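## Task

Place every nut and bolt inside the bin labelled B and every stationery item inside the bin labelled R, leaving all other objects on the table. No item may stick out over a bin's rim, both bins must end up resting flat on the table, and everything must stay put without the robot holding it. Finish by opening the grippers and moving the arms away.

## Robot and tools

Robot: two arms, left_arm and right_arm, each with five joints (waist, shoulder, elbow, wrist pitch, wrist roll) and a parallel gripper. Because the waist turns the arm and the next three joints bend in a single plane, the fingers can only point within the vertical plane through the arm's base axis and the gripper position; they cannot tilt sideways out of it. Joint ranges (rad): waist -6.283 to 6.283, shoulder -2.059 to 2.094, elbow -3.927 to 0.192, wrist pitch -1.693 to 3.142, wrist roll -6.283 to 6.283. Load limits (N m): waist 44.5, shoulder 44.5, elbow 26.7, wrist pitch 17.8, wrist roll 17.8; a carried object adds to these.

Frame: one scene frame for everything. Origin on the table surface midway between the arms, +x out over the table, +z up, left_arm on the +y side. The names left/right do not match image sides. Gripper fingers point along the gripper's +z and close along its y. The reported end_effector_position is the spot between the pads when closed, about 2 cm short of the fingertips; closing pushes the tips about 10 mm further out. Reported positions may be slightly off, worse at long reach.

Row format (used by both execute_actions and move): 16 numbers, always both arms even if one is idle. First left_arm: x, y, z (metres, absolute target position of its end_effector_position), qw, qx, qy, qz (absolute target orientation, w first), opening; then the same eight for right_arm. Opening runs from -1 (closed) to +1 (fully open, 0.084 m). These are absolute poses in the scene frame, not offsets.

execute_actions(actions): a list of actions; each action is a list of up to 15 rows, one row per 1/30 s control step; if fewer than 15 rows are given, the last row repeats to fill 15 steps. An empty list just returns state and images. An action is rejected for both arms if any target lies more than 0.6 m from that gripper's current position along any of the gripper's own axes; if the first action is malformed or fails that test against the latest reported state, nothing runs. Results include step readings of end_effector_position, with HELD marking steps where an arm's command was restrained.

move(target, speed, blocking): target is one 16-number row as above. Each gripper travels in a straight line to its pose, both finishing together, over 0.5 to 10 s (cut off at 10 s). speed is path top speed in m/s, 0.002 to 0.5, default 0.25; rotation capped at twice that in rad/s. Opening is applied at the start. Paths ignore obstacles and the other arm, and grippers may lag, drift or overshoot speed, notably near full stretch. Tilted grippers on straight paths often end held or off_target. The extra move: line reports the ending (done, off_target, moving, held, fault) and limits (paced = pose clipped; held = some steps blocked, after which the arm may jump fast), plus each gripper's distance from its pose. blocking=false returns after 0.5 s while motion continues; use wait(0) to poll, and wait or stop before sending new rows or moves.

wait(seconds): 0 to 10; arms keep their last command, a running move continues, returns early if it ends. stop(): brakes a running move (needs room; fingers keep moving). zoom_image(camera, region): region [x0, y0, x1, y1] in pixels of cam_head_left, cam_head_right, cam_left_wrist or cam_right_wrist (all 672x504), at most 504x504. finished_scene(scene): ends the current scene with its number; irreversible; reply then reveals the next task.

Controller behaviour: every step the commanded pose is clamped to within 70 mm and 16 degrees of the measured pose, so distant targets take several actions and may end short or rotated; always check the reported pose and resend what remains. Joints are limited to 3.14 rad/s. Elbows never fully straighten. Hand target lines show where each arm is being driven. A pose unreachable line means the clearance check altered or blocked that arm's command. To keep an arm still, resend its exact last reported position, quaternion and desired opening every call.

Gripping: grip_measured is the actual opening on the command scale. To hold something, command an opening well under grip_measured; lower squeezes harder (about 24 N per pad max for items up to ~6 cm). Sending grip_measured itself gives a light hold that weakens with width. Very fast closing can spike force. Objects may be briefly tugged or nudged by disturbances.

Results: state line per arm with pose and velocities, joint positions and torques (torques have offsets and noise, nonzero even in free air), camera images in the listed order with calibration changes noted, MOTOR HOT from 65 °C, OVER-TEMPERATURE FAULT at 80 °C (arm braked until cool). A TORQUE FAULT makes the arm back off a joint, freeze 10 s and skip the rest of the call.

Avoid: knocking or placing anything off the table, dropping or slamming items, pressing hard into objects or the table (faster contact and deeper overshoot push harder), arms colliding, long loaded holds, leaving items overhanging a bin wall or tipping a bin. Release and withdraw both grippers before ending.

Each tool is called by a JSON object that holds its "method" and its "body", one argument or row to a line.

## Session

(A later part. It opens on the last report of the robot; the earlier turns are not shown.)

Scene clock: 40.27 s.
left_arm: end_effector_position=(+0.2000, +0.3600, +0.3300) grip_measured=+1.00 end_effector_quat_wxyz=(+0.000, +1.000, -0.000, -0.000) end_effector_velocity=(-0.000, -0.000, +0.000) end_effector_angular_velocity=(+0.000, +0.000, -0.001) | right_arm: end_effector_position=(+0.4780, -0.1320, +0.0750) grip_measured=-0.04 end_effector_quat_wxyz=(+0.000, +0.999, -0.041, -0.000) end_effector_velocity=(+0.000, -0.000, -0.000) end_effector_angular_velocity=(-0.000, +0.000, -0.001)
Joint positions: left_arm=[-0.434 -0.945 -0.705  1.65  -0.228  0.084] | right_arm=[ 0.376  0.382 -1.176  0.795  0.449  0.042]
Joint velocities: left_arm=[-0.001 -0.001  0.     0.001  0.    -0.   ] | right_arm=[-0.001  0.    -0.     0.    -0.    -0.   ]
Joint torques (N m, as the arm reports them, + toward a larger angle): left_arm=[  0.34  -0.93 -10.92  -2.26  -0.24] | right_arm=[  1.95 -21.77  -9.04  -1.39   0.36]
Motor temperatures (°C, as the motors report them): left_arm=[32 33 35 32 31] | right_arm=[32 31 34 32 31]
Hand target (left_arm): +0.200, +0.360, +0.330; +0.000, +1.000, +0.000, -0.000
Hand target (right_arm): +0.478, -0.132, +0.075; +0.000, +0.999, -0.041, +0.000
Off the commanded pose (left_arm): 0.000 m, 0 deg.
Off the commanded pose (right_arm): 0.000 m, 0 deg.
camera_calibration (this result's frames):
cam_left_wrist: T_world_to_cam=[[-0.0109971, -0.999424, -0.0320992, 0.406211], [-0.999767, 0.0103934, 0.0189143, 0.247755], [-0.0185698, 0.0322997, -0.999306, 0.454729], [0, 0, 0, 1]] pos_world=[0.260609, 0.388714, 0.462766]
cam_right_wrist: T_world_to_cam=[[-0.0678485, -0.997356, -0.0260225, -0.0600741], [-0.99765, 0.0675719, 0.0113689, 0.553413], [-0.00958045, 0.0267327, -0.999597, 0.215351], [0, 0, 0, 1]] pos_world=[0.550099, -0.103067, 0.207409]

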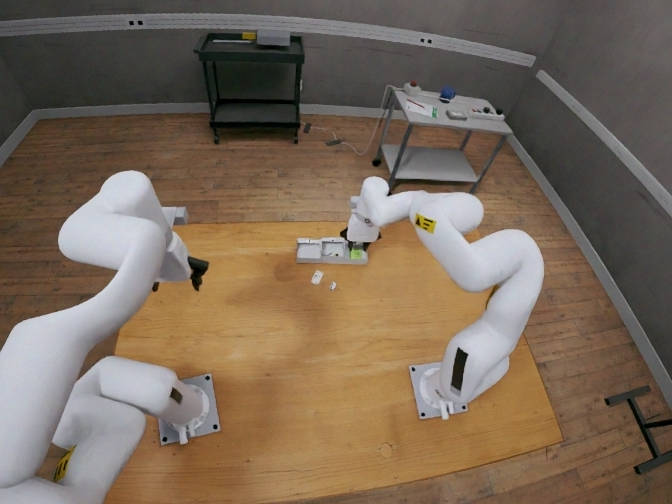

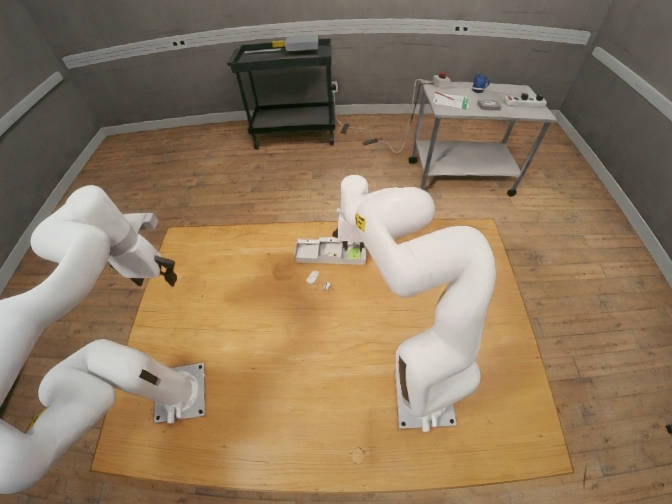

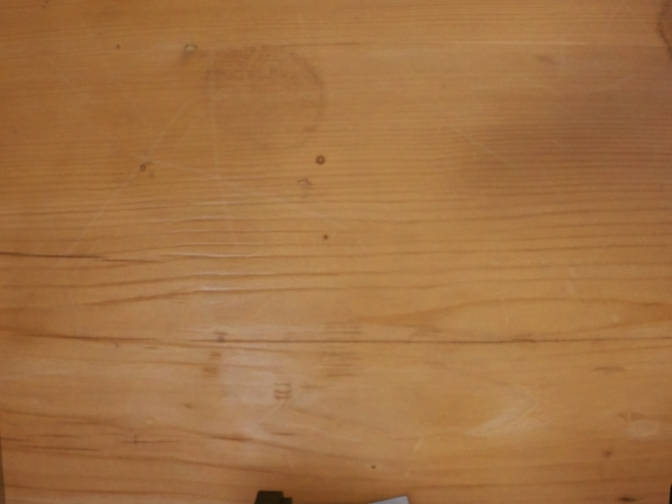

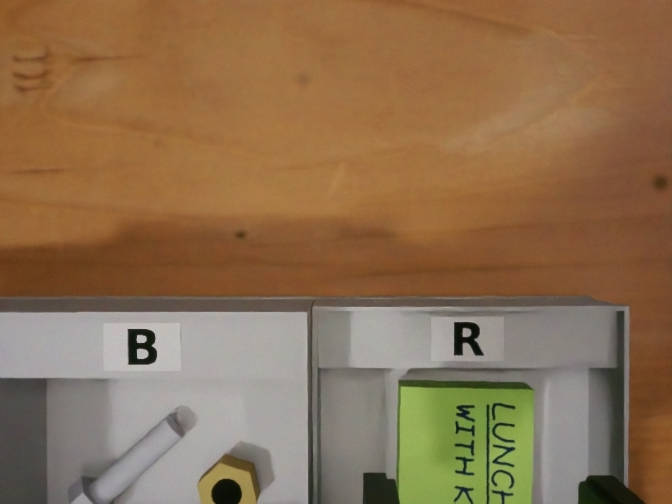

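{"method": "move", "body": {
  "target": [0.2,0.36,0.33,0,1,0,0,1,0.357,-0.038,0.10,0,0.961,-0.276,0,-0.2],
  "speed": 0.2
}}

Scene clock: 42.17 s.
left_arm: end_effector_position=(+0.2000, +0.3600, +0.3300) grip_measured=+1.00 end_effector_quat_wxyz=(+0.000, +1.000, +0.000, -0.000) end_effector_velocity=(-0.000, -0.000, +0.000) end_effector_angular_velocity=(-0.000, -0.001, -0.001) | right_arm: end_effector_position=(+0.3573, -0.0381, +0.1000) grip_measured=-0.21 end_effector_quat_wxyz=(+0.000, +0.961, -0.276, -0.000) end_effector_velocity=(-0.003, +0.002, +0.000) end_effector_angular_velocity=(+0.000, -0.000, -0.009)
Joint positions: left_arm=[-0.434 -0.945 -0.705  1.65  -0.228  0.084] | right_arm=[ 0.658  0.157 -0.941  0.783  1.207  0.035]
Joint velocities: left_arm=[-0.001 -0.001  0.    -0.     0.     0.   ] | right_arm=[ 0.007 -0.003  0.004 -0.001  0.015  0.   ]
Joint torques (N m, as the arm reports them, + toward a larger angle): left_arm=[  0.18  -1.06 -10.9   -2.26  -0.27] | right_arm=[  1.9  -18.35  -9.15  -1.32   0.32]
Motor temperatures (°C, as the motors report them): left_arm=[32 33 35 32 31] | right_arm=[32 31 34 32 31]
Hand target (left_arm): +0.200, +0.360, +0.330; +0.000, +1.000, -0.000, -0.000
Hand target (right_arm): +0.357, -0.038, +0.100; +0.000, +0.961, -0.276, -0.000
Off the commanded pose (left_arm): 0.000 m, 0 deg.
Off the commanded pose (right_arm): 0.000 m, 0 deg.
move: done
camera_calibration (this result's frames):
cam_left_wrist: T_world_to_cam=[[-0.0109969, -0.999424, -0.0320991, 0.406211], [-0.999767, 0.0103932, 0.0189139, 0.247756], [-0.0185694, 0.0322996, -0.999306, 0.454729], [0, 0, 0, 1]] pos_world=[0.260609, 0.388714, 0.462766]
cam_right_wrist: T_world_to_cam=[[-0.517685, -0.855184, -0.025743, 0.19214], [-0.855564, 0.517571, 0.0114329, 0.392765], [0.00354654, 0.0279434, -0.999603, 0.232039], [0, 0, 0, 1]] pos_world=[0.43468, -0.0454525, 0.232403]

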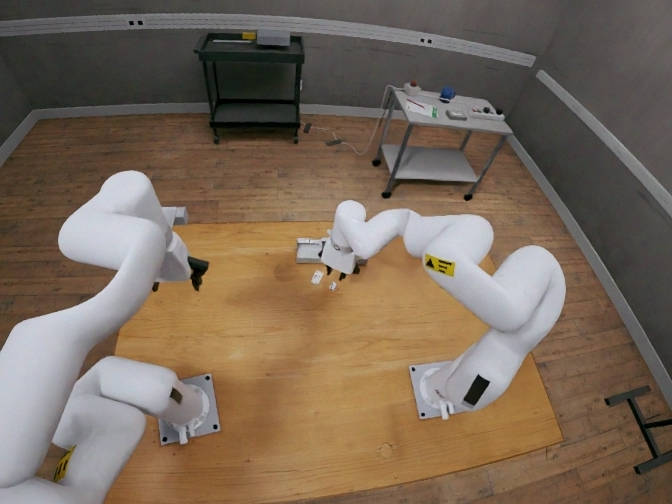

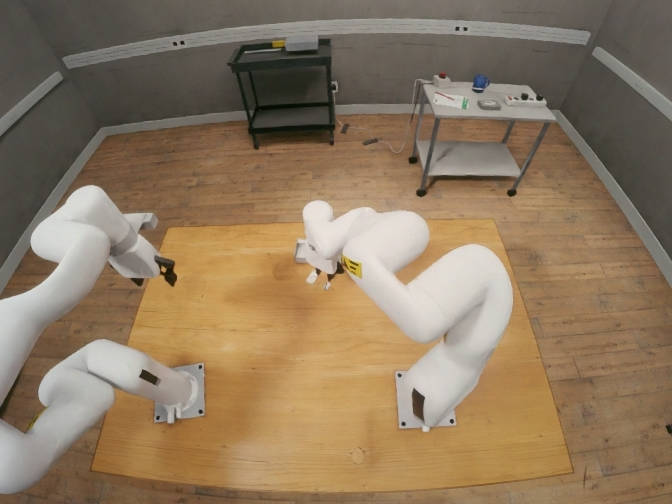

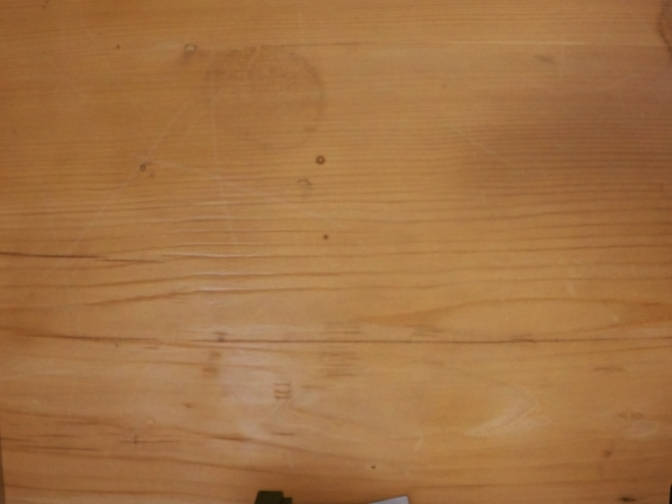

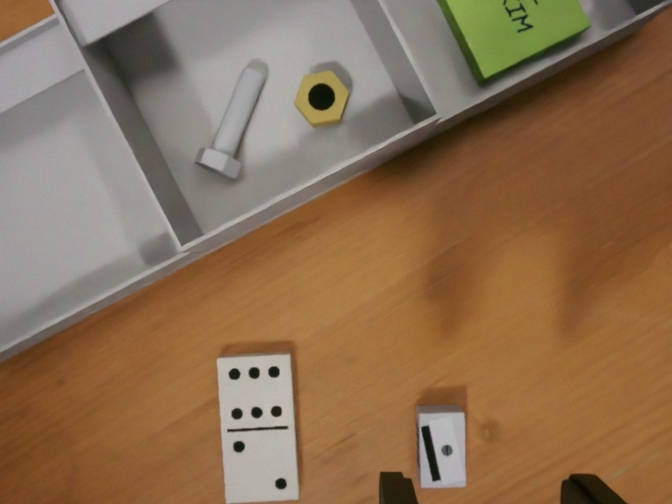

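{"method": "move", "body": {
  "target": [0.2,0.36,0.33,0,1,0,0,1,0.356,-0.0395,0.023,0,0.961,-0.276,0,-0.2],
  "speed": 0.12
}}

{"method": "move", "body": {
  "target": [0.2,0.36,0.33,0,1,0,0,1,0.356,-0.0395,0.023,0,0.961,-0.276,0,-1]
}}

Scene clock: 43.57 s.
left_arm: end_effector_position=(+0.2000, +0.3600, +0.3300) grip_measured=+1.00 end_effector_quat_wxyz=(+0.000, +1.000, -0.000, -0.000) end_effector_velocity=(-0.000, -0.000, -0.000) end_effector_angular_velocity=(+0.001, +0.002, -0.002) | right_arm: end_effector_position=(+0.3560, -0.0395, +0.0233) grip_measured=-0.21 end_effector_quat_wxyz=(-0.000, +0.961, -0.276, +0.000) end_effector_velocity=(+0.000, +0.001, -0.002) end_effector_angular_velocity=(+0.000, -0.000, +0.001)
Joint positions: left_arm=[-0.434 -0.945 -0.705  1.65  -0.228  0.084] | right_arm=[ 0.657  0.322 -0.897  0.575  1.208  0.035]
Joint velocities: left_arm=[-0.002  0.001 -0.     0.001 -0.    -0.   ] | right_arm=[ 0.001  0.007 -0.003 -0.005 -0.    -0.   ]
Joint torques (N m, as the arm reports them, + toward a larger angle): left_arm=[  0.5   -0.84 -10.76  -2.22  -0.29] | right_arm=[  1.7  -19.2   -7.56  -1.35   0.04]
Motor temperatures (°C, as the motors report them): left_arm=[32 33 35 32 31] | right_arm=[32 31 34 32 31]
Hand target (left_arm): +0.200, +0.360, +0.330; +0.000, +1.000, -0.000, -0.000
Hand target (right_arm): +0.356, -0.040, +0.023; +0.000, +0.961, -0.276, +0.000
Off the commanded pose (left_arm): 0.000 m, 0 deg.
Off the commanded pose (right_arm): 0.000 m, 0 deg.
move: done
camera_calibration (this result's frames):
cam_left_wrist: T_world_to_cam=[[-0.010997, -0.999424, -0.0320992, 0.406211], [-0.999767, 0.0103933, 0.0189143, 0.247755], [-0.0185698, 0.0322997, -0.999306, 0.454729], [0, 0, 0, 1]] pos_world=[0.260609, 0.388714, 0.462766]
cam_right_wrist: T_world_to_cam=[[-0.518427, -0.854715, -0.0263731, 0.188645], [-0.855112, 0.518323, 0.0111829, 0.393113], [0.00411153, 0.0283495, -0.99959, 0.155153], [0, 0, 0, 1]] pos_world=[0.433316, -0.0469202, 0.155668]

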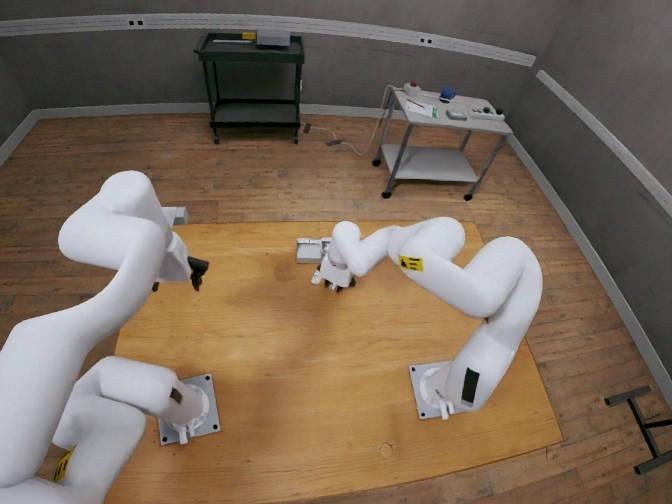

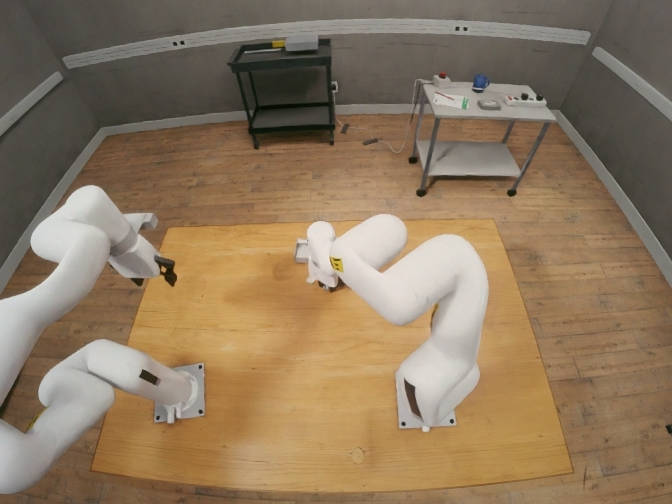

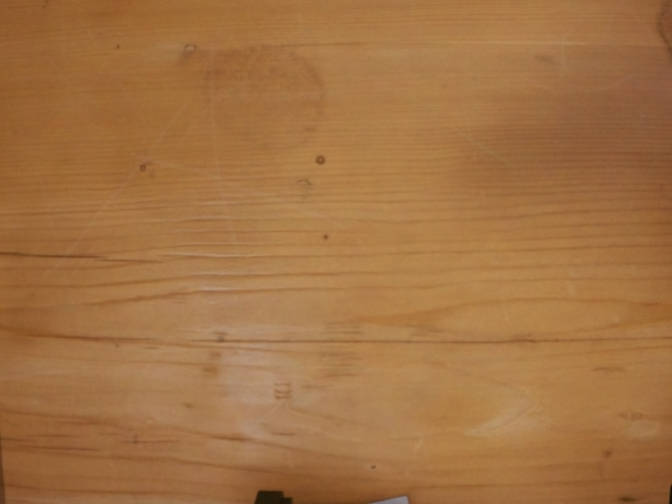

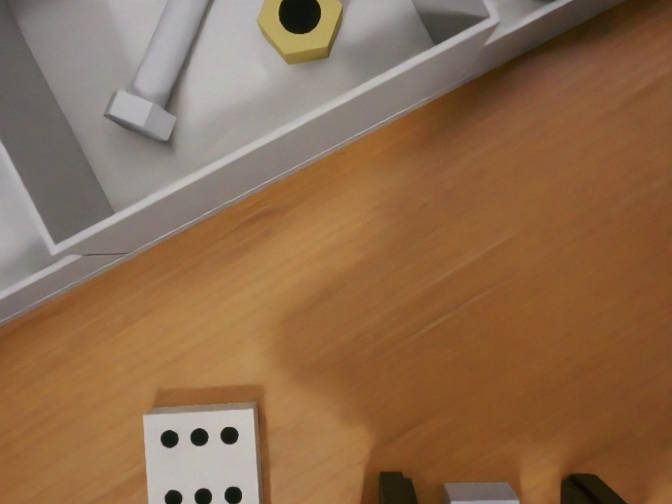

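Scene clock: 44.27 s.
left_arm: end_effector_position=(+0.2000, +0.3600, +0.3300) grip_measured=+1.00 end_effector_quat_wxyz=(+0.000, +1.000, -0.000, -0.000) end_effector_velocity=(+0.000, +0.000, +0.001) end_effector_angular_velocity=(-0.001, -0.004, +0.002) | right_arm: end_effector_position=(+0.3560, -0.0395, +0.0231) grip_measured=-0.67 end_effector_quat_wxyz=(-0.000, +0.961, -0.276, +0.000) end_effector_velocity=(+0.000, +0.000, -0.000) end_effector_angular_velocity=(-0.000, +0.000, +0.000)
Joint positions: left_arm=[-0.434 -0.945 -0.705  1.65  -0.228  0.084] | right_arm=[ 0.657  0.322 -0.897  0.575  1.208  0.014]
Joint velocities: left_arm=[ 0.002 -0.002 -0.    -0.002 -0.    -0.   ] | right_arm=[-0.     0.001 -0.001 -0.    -0.    -0.   ]
Joint torques (N m, as the arm reports them, + toward a larger angle): left_arm=[  0.27  -0.81 -10.83  -2.32  -0.25] | right_arm=[  2.07 -18.91  -7.8   -1.31   0.21]
Motor temperatures (°C, as the motors report them): left_arm=[32 33 35 32 31] | right_arm=[32 31 34 32 31]
Hand target (left_arm): +0.200, +0.360, +0.330; +0.000, +1.000, +0.000, -0.000
Hand target (right_arm): +0.356, -0.040, +0.023; +0.000, +0.961, -0.276, +0.000
Off the commanded pose (left_arm): 0.000 m, 0 deg.
Off the commanded pose (right_arm): 0.000 m, 0 deg.
move: done
camera_calibration (this result's frames):
cam_left_wrist: T_world_to_cam=[[-0.0109971, -0.999424, -0.0320991, 0.406211], [-0.999767, 0.0103934, 0.0189141, 0.247755], [-0.0185695, 0.0322997, -0.999306, 0.454729], [0, 0, 0, 1]] pos_world=[0.260609, 0.388714, 0.462766]
cam_right_wrist: T_world_to_cam=[[-0.51843, -0.854719, -0.0261784, 0.188637], [-0.855111, 0.518323, 0.0112602, 0.393113], [0.00394458, 0.028223, -0.999594, 0.155054], [0, 0, 0, 1]] pos_world=[0.433339, -0.0469038, 0.155503]

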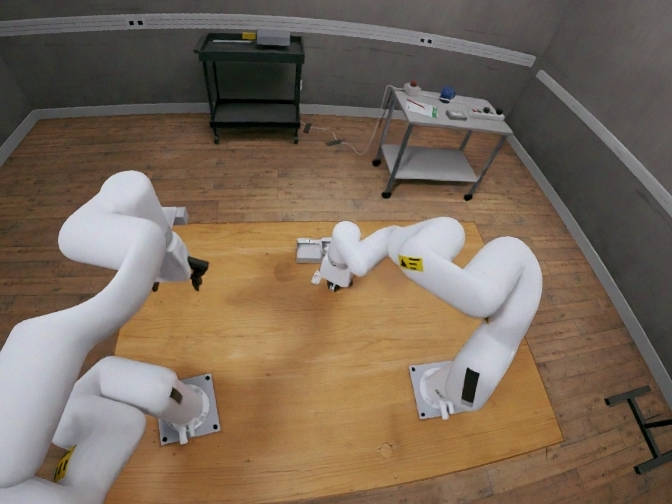

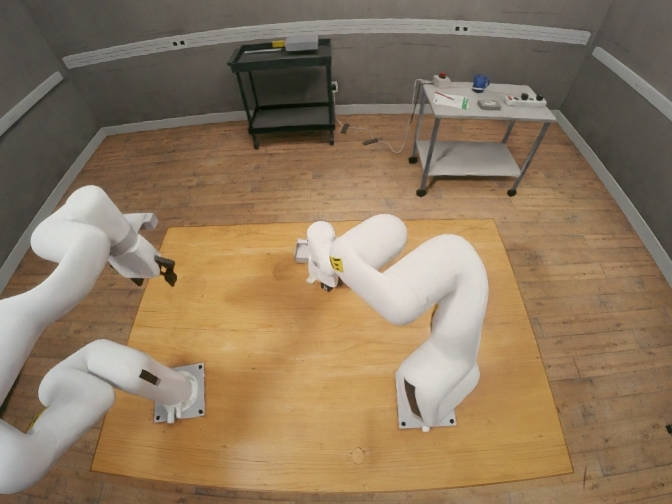

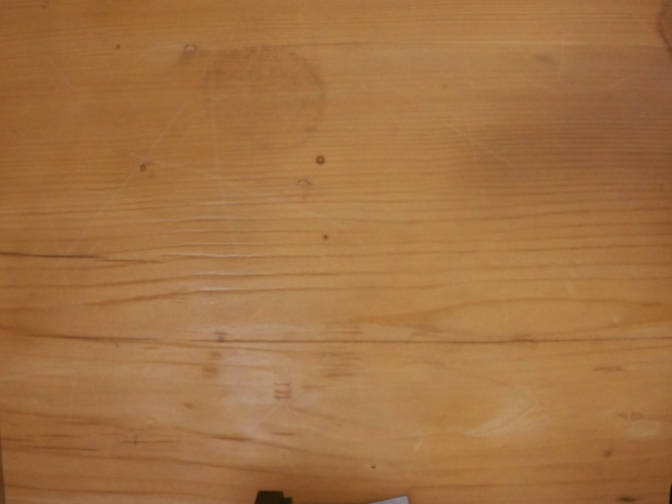

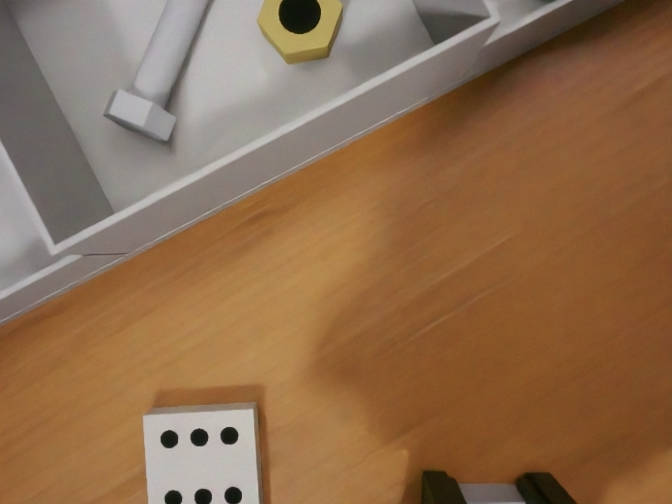

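{"method": "move", "body": {
  "target": [0.2,0.36,0.33,0,1,0,0,1,0.358,-0.042,0.078,0,0.961,-0.276,0,-1],
  "speed": 0.15
}}

{"method": "move", "body": {
  "target": [0.2,0.36,0.33,0,1,0,0,1,0.48,-0.133,0.078,0,0.999,-0.041,0,-1],
  "speed": 0.2
}}

{"method": "move", "body": {
  "target": [0.2,0.36,0.33,0,1,0,0,1,0.48,-0.133,0.043,0,0.999,-0.041,0,-1],
  "speed": 0.08
}}

Scene clock: 45.47 s.
left_arm: end_effector_position=(+0.2000, +0.3600, +0.3300) grip_measured=+1.00 end_effector_quat_wxyz=(+0.000, +1.000, -0.000, -0.000) end_effector_velocity=(+0.000, -0.000, +0.001) end_effector_angular_velocity=(-0.001, -0.003, +0.000) | right_arm: end_effector_position=(+0.3579, -0.0420, +0.0776) grip_measured=-0.67 end_effector_quat_wxyz=(+0.000, +0.961, -0.276, -0.000) end_effector_velocity=(+0.001, +0.000, +0.003) end_effector_angular_velocity=(+0.001, -0.001, +0.001)
Joint positions: left_arm=[-0.434 -0.945 -0.705  1.65  -0.228  0.084] | right_arm=[ 0.65   0.197 -0.916  0.72   1.201  0.014]
Joint velocities: left_arm=[-0.    -0.002 -0.    -0.001 -0.     0.   ] | right_arm=[-0.    -0.006 -0.003  0.008 -0.001  0.   ]
Joint torques (N m, as the arm reports them, + toward a larger angle): left_arm=[  0.37  -0.97 -10.73  -2.25  -0.29] | right_arm=[  1.71 -18.82  -8.74  -1.18   0.38]
Motor temperatures (°C, as the motors report them): left_arm=[32 33 35 32 31] | right_arm=[32 31 34 32 31]
Hand target (left_arm): +0.200, +0.360, +0.330; +0.000, +1.000, +0.000, -0.000
Hand target (right_arm): +0.358, -0.042, +0.078; +0.000, +0.961, -0.276, +0.000
Off the commanded pose (left_arm): 0.000 m, 0 deg.
Off the commanded pose (right_arm): 0.000 m, 0 deg.
move: done
camera_calibration (this result's frames):
cam_left_wrist: T_world_to_cam=[[-0.0109971, -0.999424, -0.0320992, 0.406211], [-0.999767, 0.0103934, 0.0189143, 0.247755], [-0.0185698, 0.0322997, -0.999306, 0.454729], [0, 0, 0, 1]] pos_world=[0.260609, 0.388714, 0.462766]
cam_right_wrist: T_world_to_cam=[[-0.51844, -0.854727, -0.0257177, 0.188811], [-0.855107, 0.518326, 0.0114455, 0.395425], [0.00354739, 0.0279252, -0.999604, 0.209759], [0, 0, 0, 1]] pos_world=[0.435274, -0.0494352, 0.210006]

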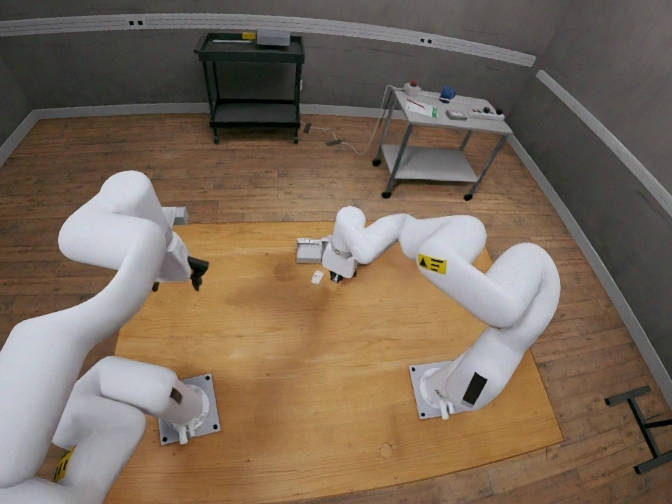

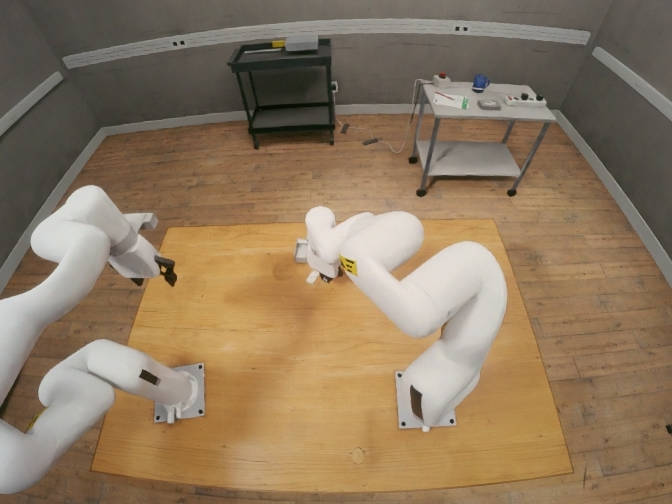

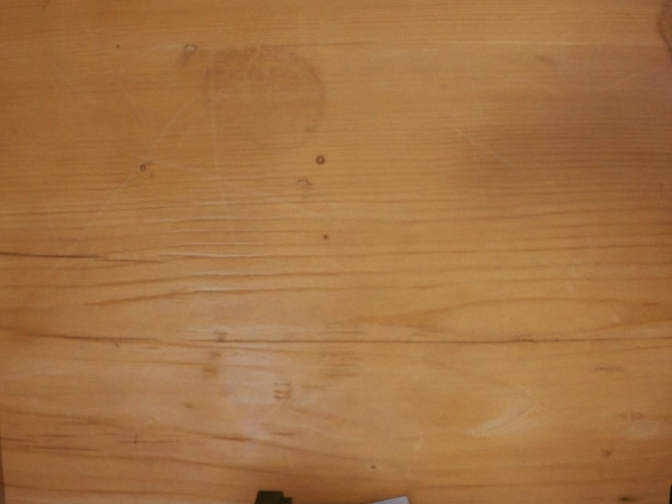

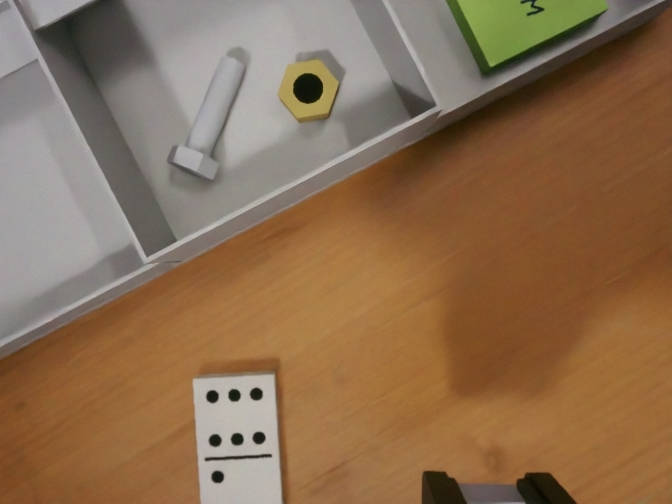

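Scene clock: 47.30 s.
left_arm: end_effector_position=(+0.2000, +0.3600, +0.3300) grip_measured=+1.00 end_effector_quat_wxyz=(+0.000, +1.000, +0.000, -0.000) end_effector_velocity=(-0.000, +0.000, -0.000) end_effector_angular_velocity=(+0.000, +0.002, -0.000) | right_arm: end_effector_position=(+0.4796, -0.1330, +0.0779) grip_measured=-0.67 end_effector_quat_wxyz=(-0.000, +0.999, -0.041, +0.000) end_effector_velocity=(+0.002, -0.001, +0.000) end_effector_angular_velocity=(-0.001, +0.003, +0.009)
Joint positions: left_arm=[-0.434 -0.945 -0.705  1.65  -0.228  0.084] | right_arm=[ 0.373  0.38  -1.183  0.803  0.447  0.014]
Joint velocities: left_arm=[0.    0.    0.    0.002 0.    0.   ] | right_arm=[-0.003  0.007 -0.013  0.009 -0.012 -0.   ]
Joint torques (N m, as the arm reports them, + toward a larger angle): left_arm=[  0.41  -1.14 -10.8   -2.2   -0.3 ] | right_arm=[  1.93 -21.24  -9.3   -1.35   0.06]
Motor temperatures (°C, as the motors report them): left_arm=[32 33 35 32 31] | right_arm=[32 31 34 32 31]
Hand target (left_arm): +0.200, +0.360, +0.330; +0.000, +1.000, +0.000, -0.000
Hand target (right_arm): +0.480, -0.133, +0.078; +0.000, +0.999, -0.041, -0.000
Off the commanded pose (left_arm): 0.000 m, 0 deg.
Off the commanded pose (right_arm): 0.000 m, 0 deg.
move: done
camera_calibration (this result's frames):
cam_left_wrist: T_world_to_cam=[[-0.0109968, -0.999424, -0.0320991, 0.406211], [-0.999767, 0.0103931, 0.0189141, 0.247755], [-0.0185696, 0.0322997, -0.999306, 0.454729], [0, 0, 0, 1]] pos_world=[0.260609, 0.388714, 0.462766]
cam_right_wrist: T_world_to_cam=[[-0.0686662, -0.997295, -0.0262352, -0.0604217], [-0.997598, 0.0684002, 0.0109084, 0.555183], [-0.00908437, 0.0269213, -0.999596, 0.218072], [0, 0, 0, 1]] pos_world=[0.551682, -0.104104, 0.210342]

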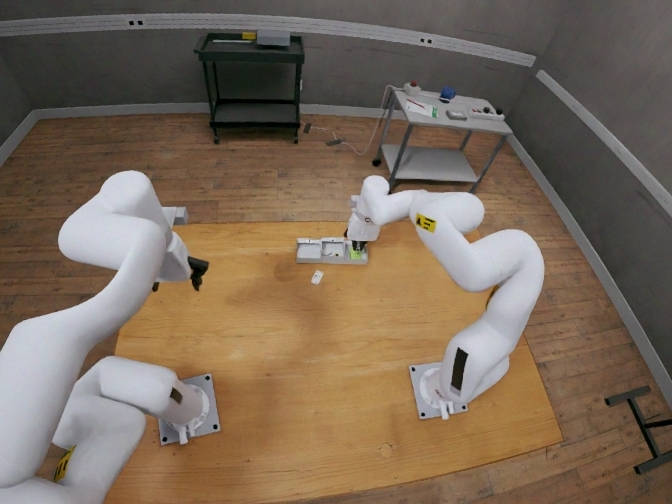

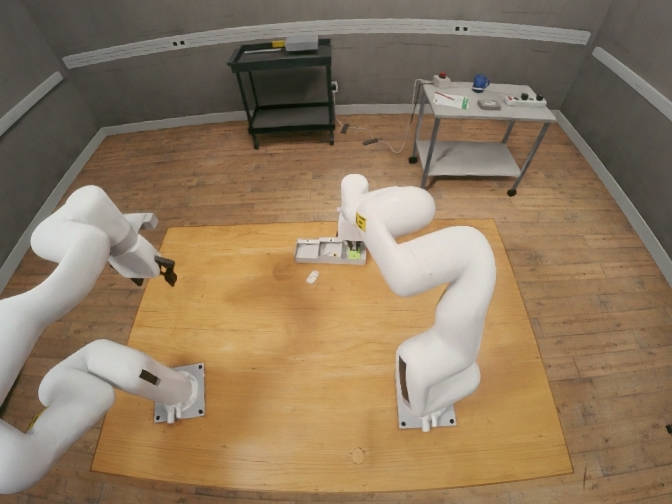

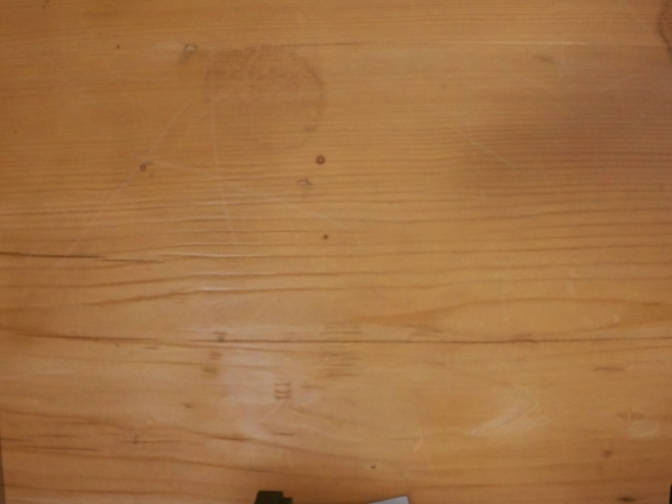

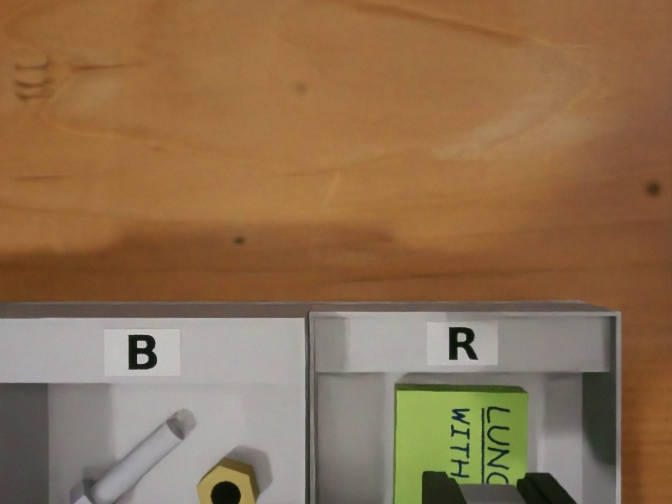

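Scene clock: 48.27 s.
left_arm: end_effector_position=(+0.2000, +0.3600, +0.3300) grip_measured=+1.00 end_effector_quat_wxyz=(+0.000, +1.000, -0.000, -0.000) end_effector_velocity=(+0.000, +0.000, -0.000) end_effector_angular_velocity=(+0.000, +0.001, +0.002) | right_arm: end_effector_position=(+0.4800, -0.1330, +0.0434) grip_measured=-0.67 end_effector_quat_wxyz=(-0.000, +0.999, -0.041, +0.000) end_effector_velocity=(+0.000, +0.000, -0.003) end_effector_angular_velocity=(-0.000, +0.000, +0.000)
Joint positions: left_arm=[-0.434 -0.945 -0.705  1.65  -0.228  0.084] | right_arm=[ 0.372  0.447 -1.169  0.722  0.446  0.014]
Joint velocities: left_arm=[0.002 0.001 0.    0.    0.    0.   ] | right_arm=[ 0.     0.007 -0.    -0.006 -0.     0.   ]
Joint torques (N m, as the arm reports them, + toward a larger angle): left_arm=[  0.35  -0.81 -10.87  -2.23  -0.41] | right_arm=[  2.1  -22.01  -8.76  -1.41   0.52]
Motor temperatures (°C, as the motors report them): left_arm=[32 33 35 32 31] | right_arm=[32 31 34 32 31]
Hand target (left_arm): +0.200, +0.360, +0.330; +0.000, +1.000, +0.000, -0.000
Hand target (right_arm): +0.480, -0.133, +0.043; +0.000, +0.999, -0.041, +0.000
Off the commanded pose (left_arm): 0.000 m, 0 deg.
Off the commanded pose (right_arm): 0.000 m, 0 deg.
move: done
camera_calibration (this result's frames):
cam_left_wrist: T_world_to_cam=[[-0.010997, -0.999424, -0.0320992, 0.406211], [-0.999767, 0.0103933, 0.0189144, 0.247755], [-0.0185699, 0.0322997, -0.999306, 0.454729], [0, 0, 0, 1]] pos_world=[0.260609, 0.388714, 0.462766]
cam_right_wrist: T_world_to_cam=[[-0.0678391, -0.997353, -0.0261863, -0.0617322], [-0.997654, 0.0675704, 0.0110134, 0.555895], [-0.00921483, 0.026872, -0.999596, 0.183642], [0, 0, 0, 1]] pos_world=[0.552095, -0.104066, 0.175829]

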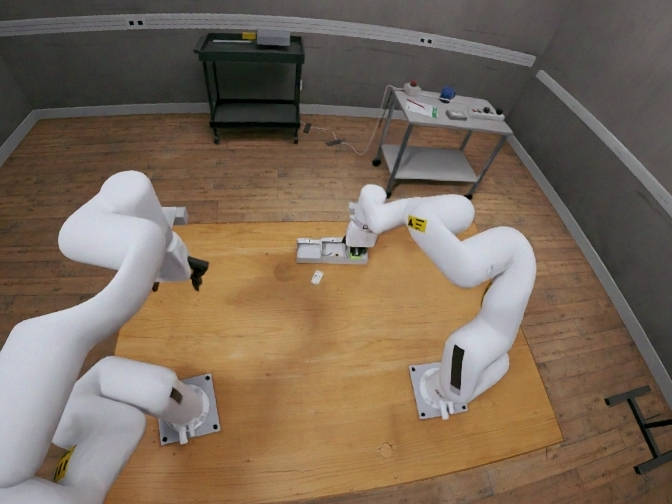

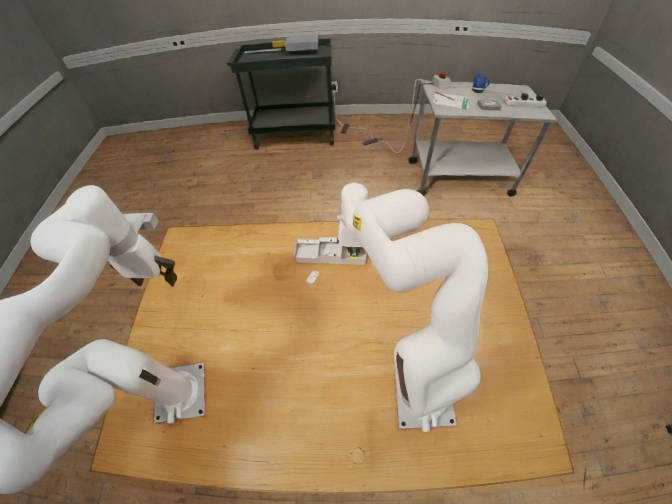

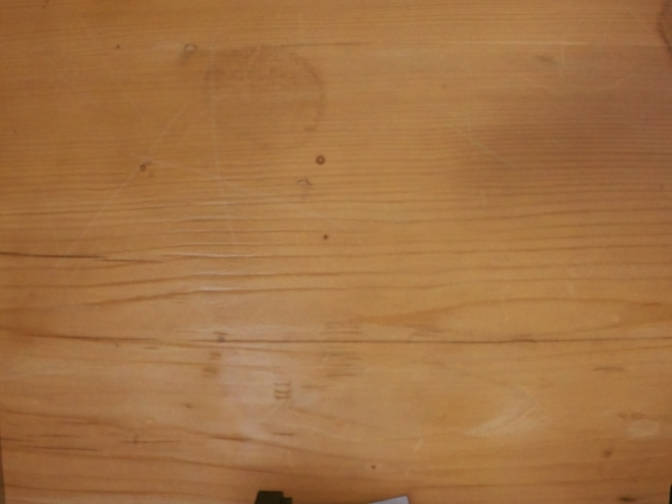

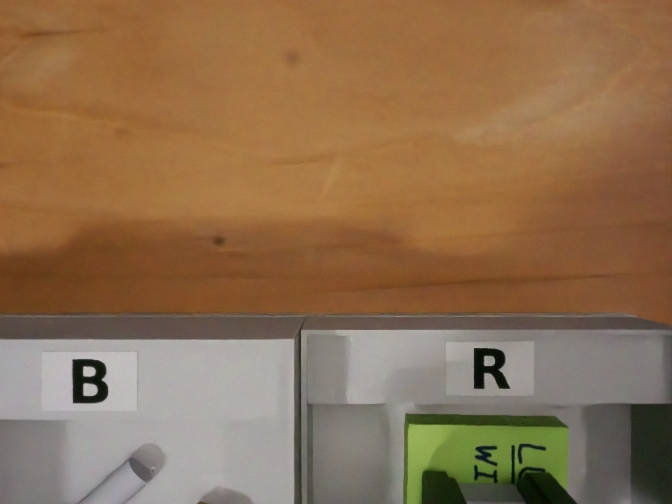

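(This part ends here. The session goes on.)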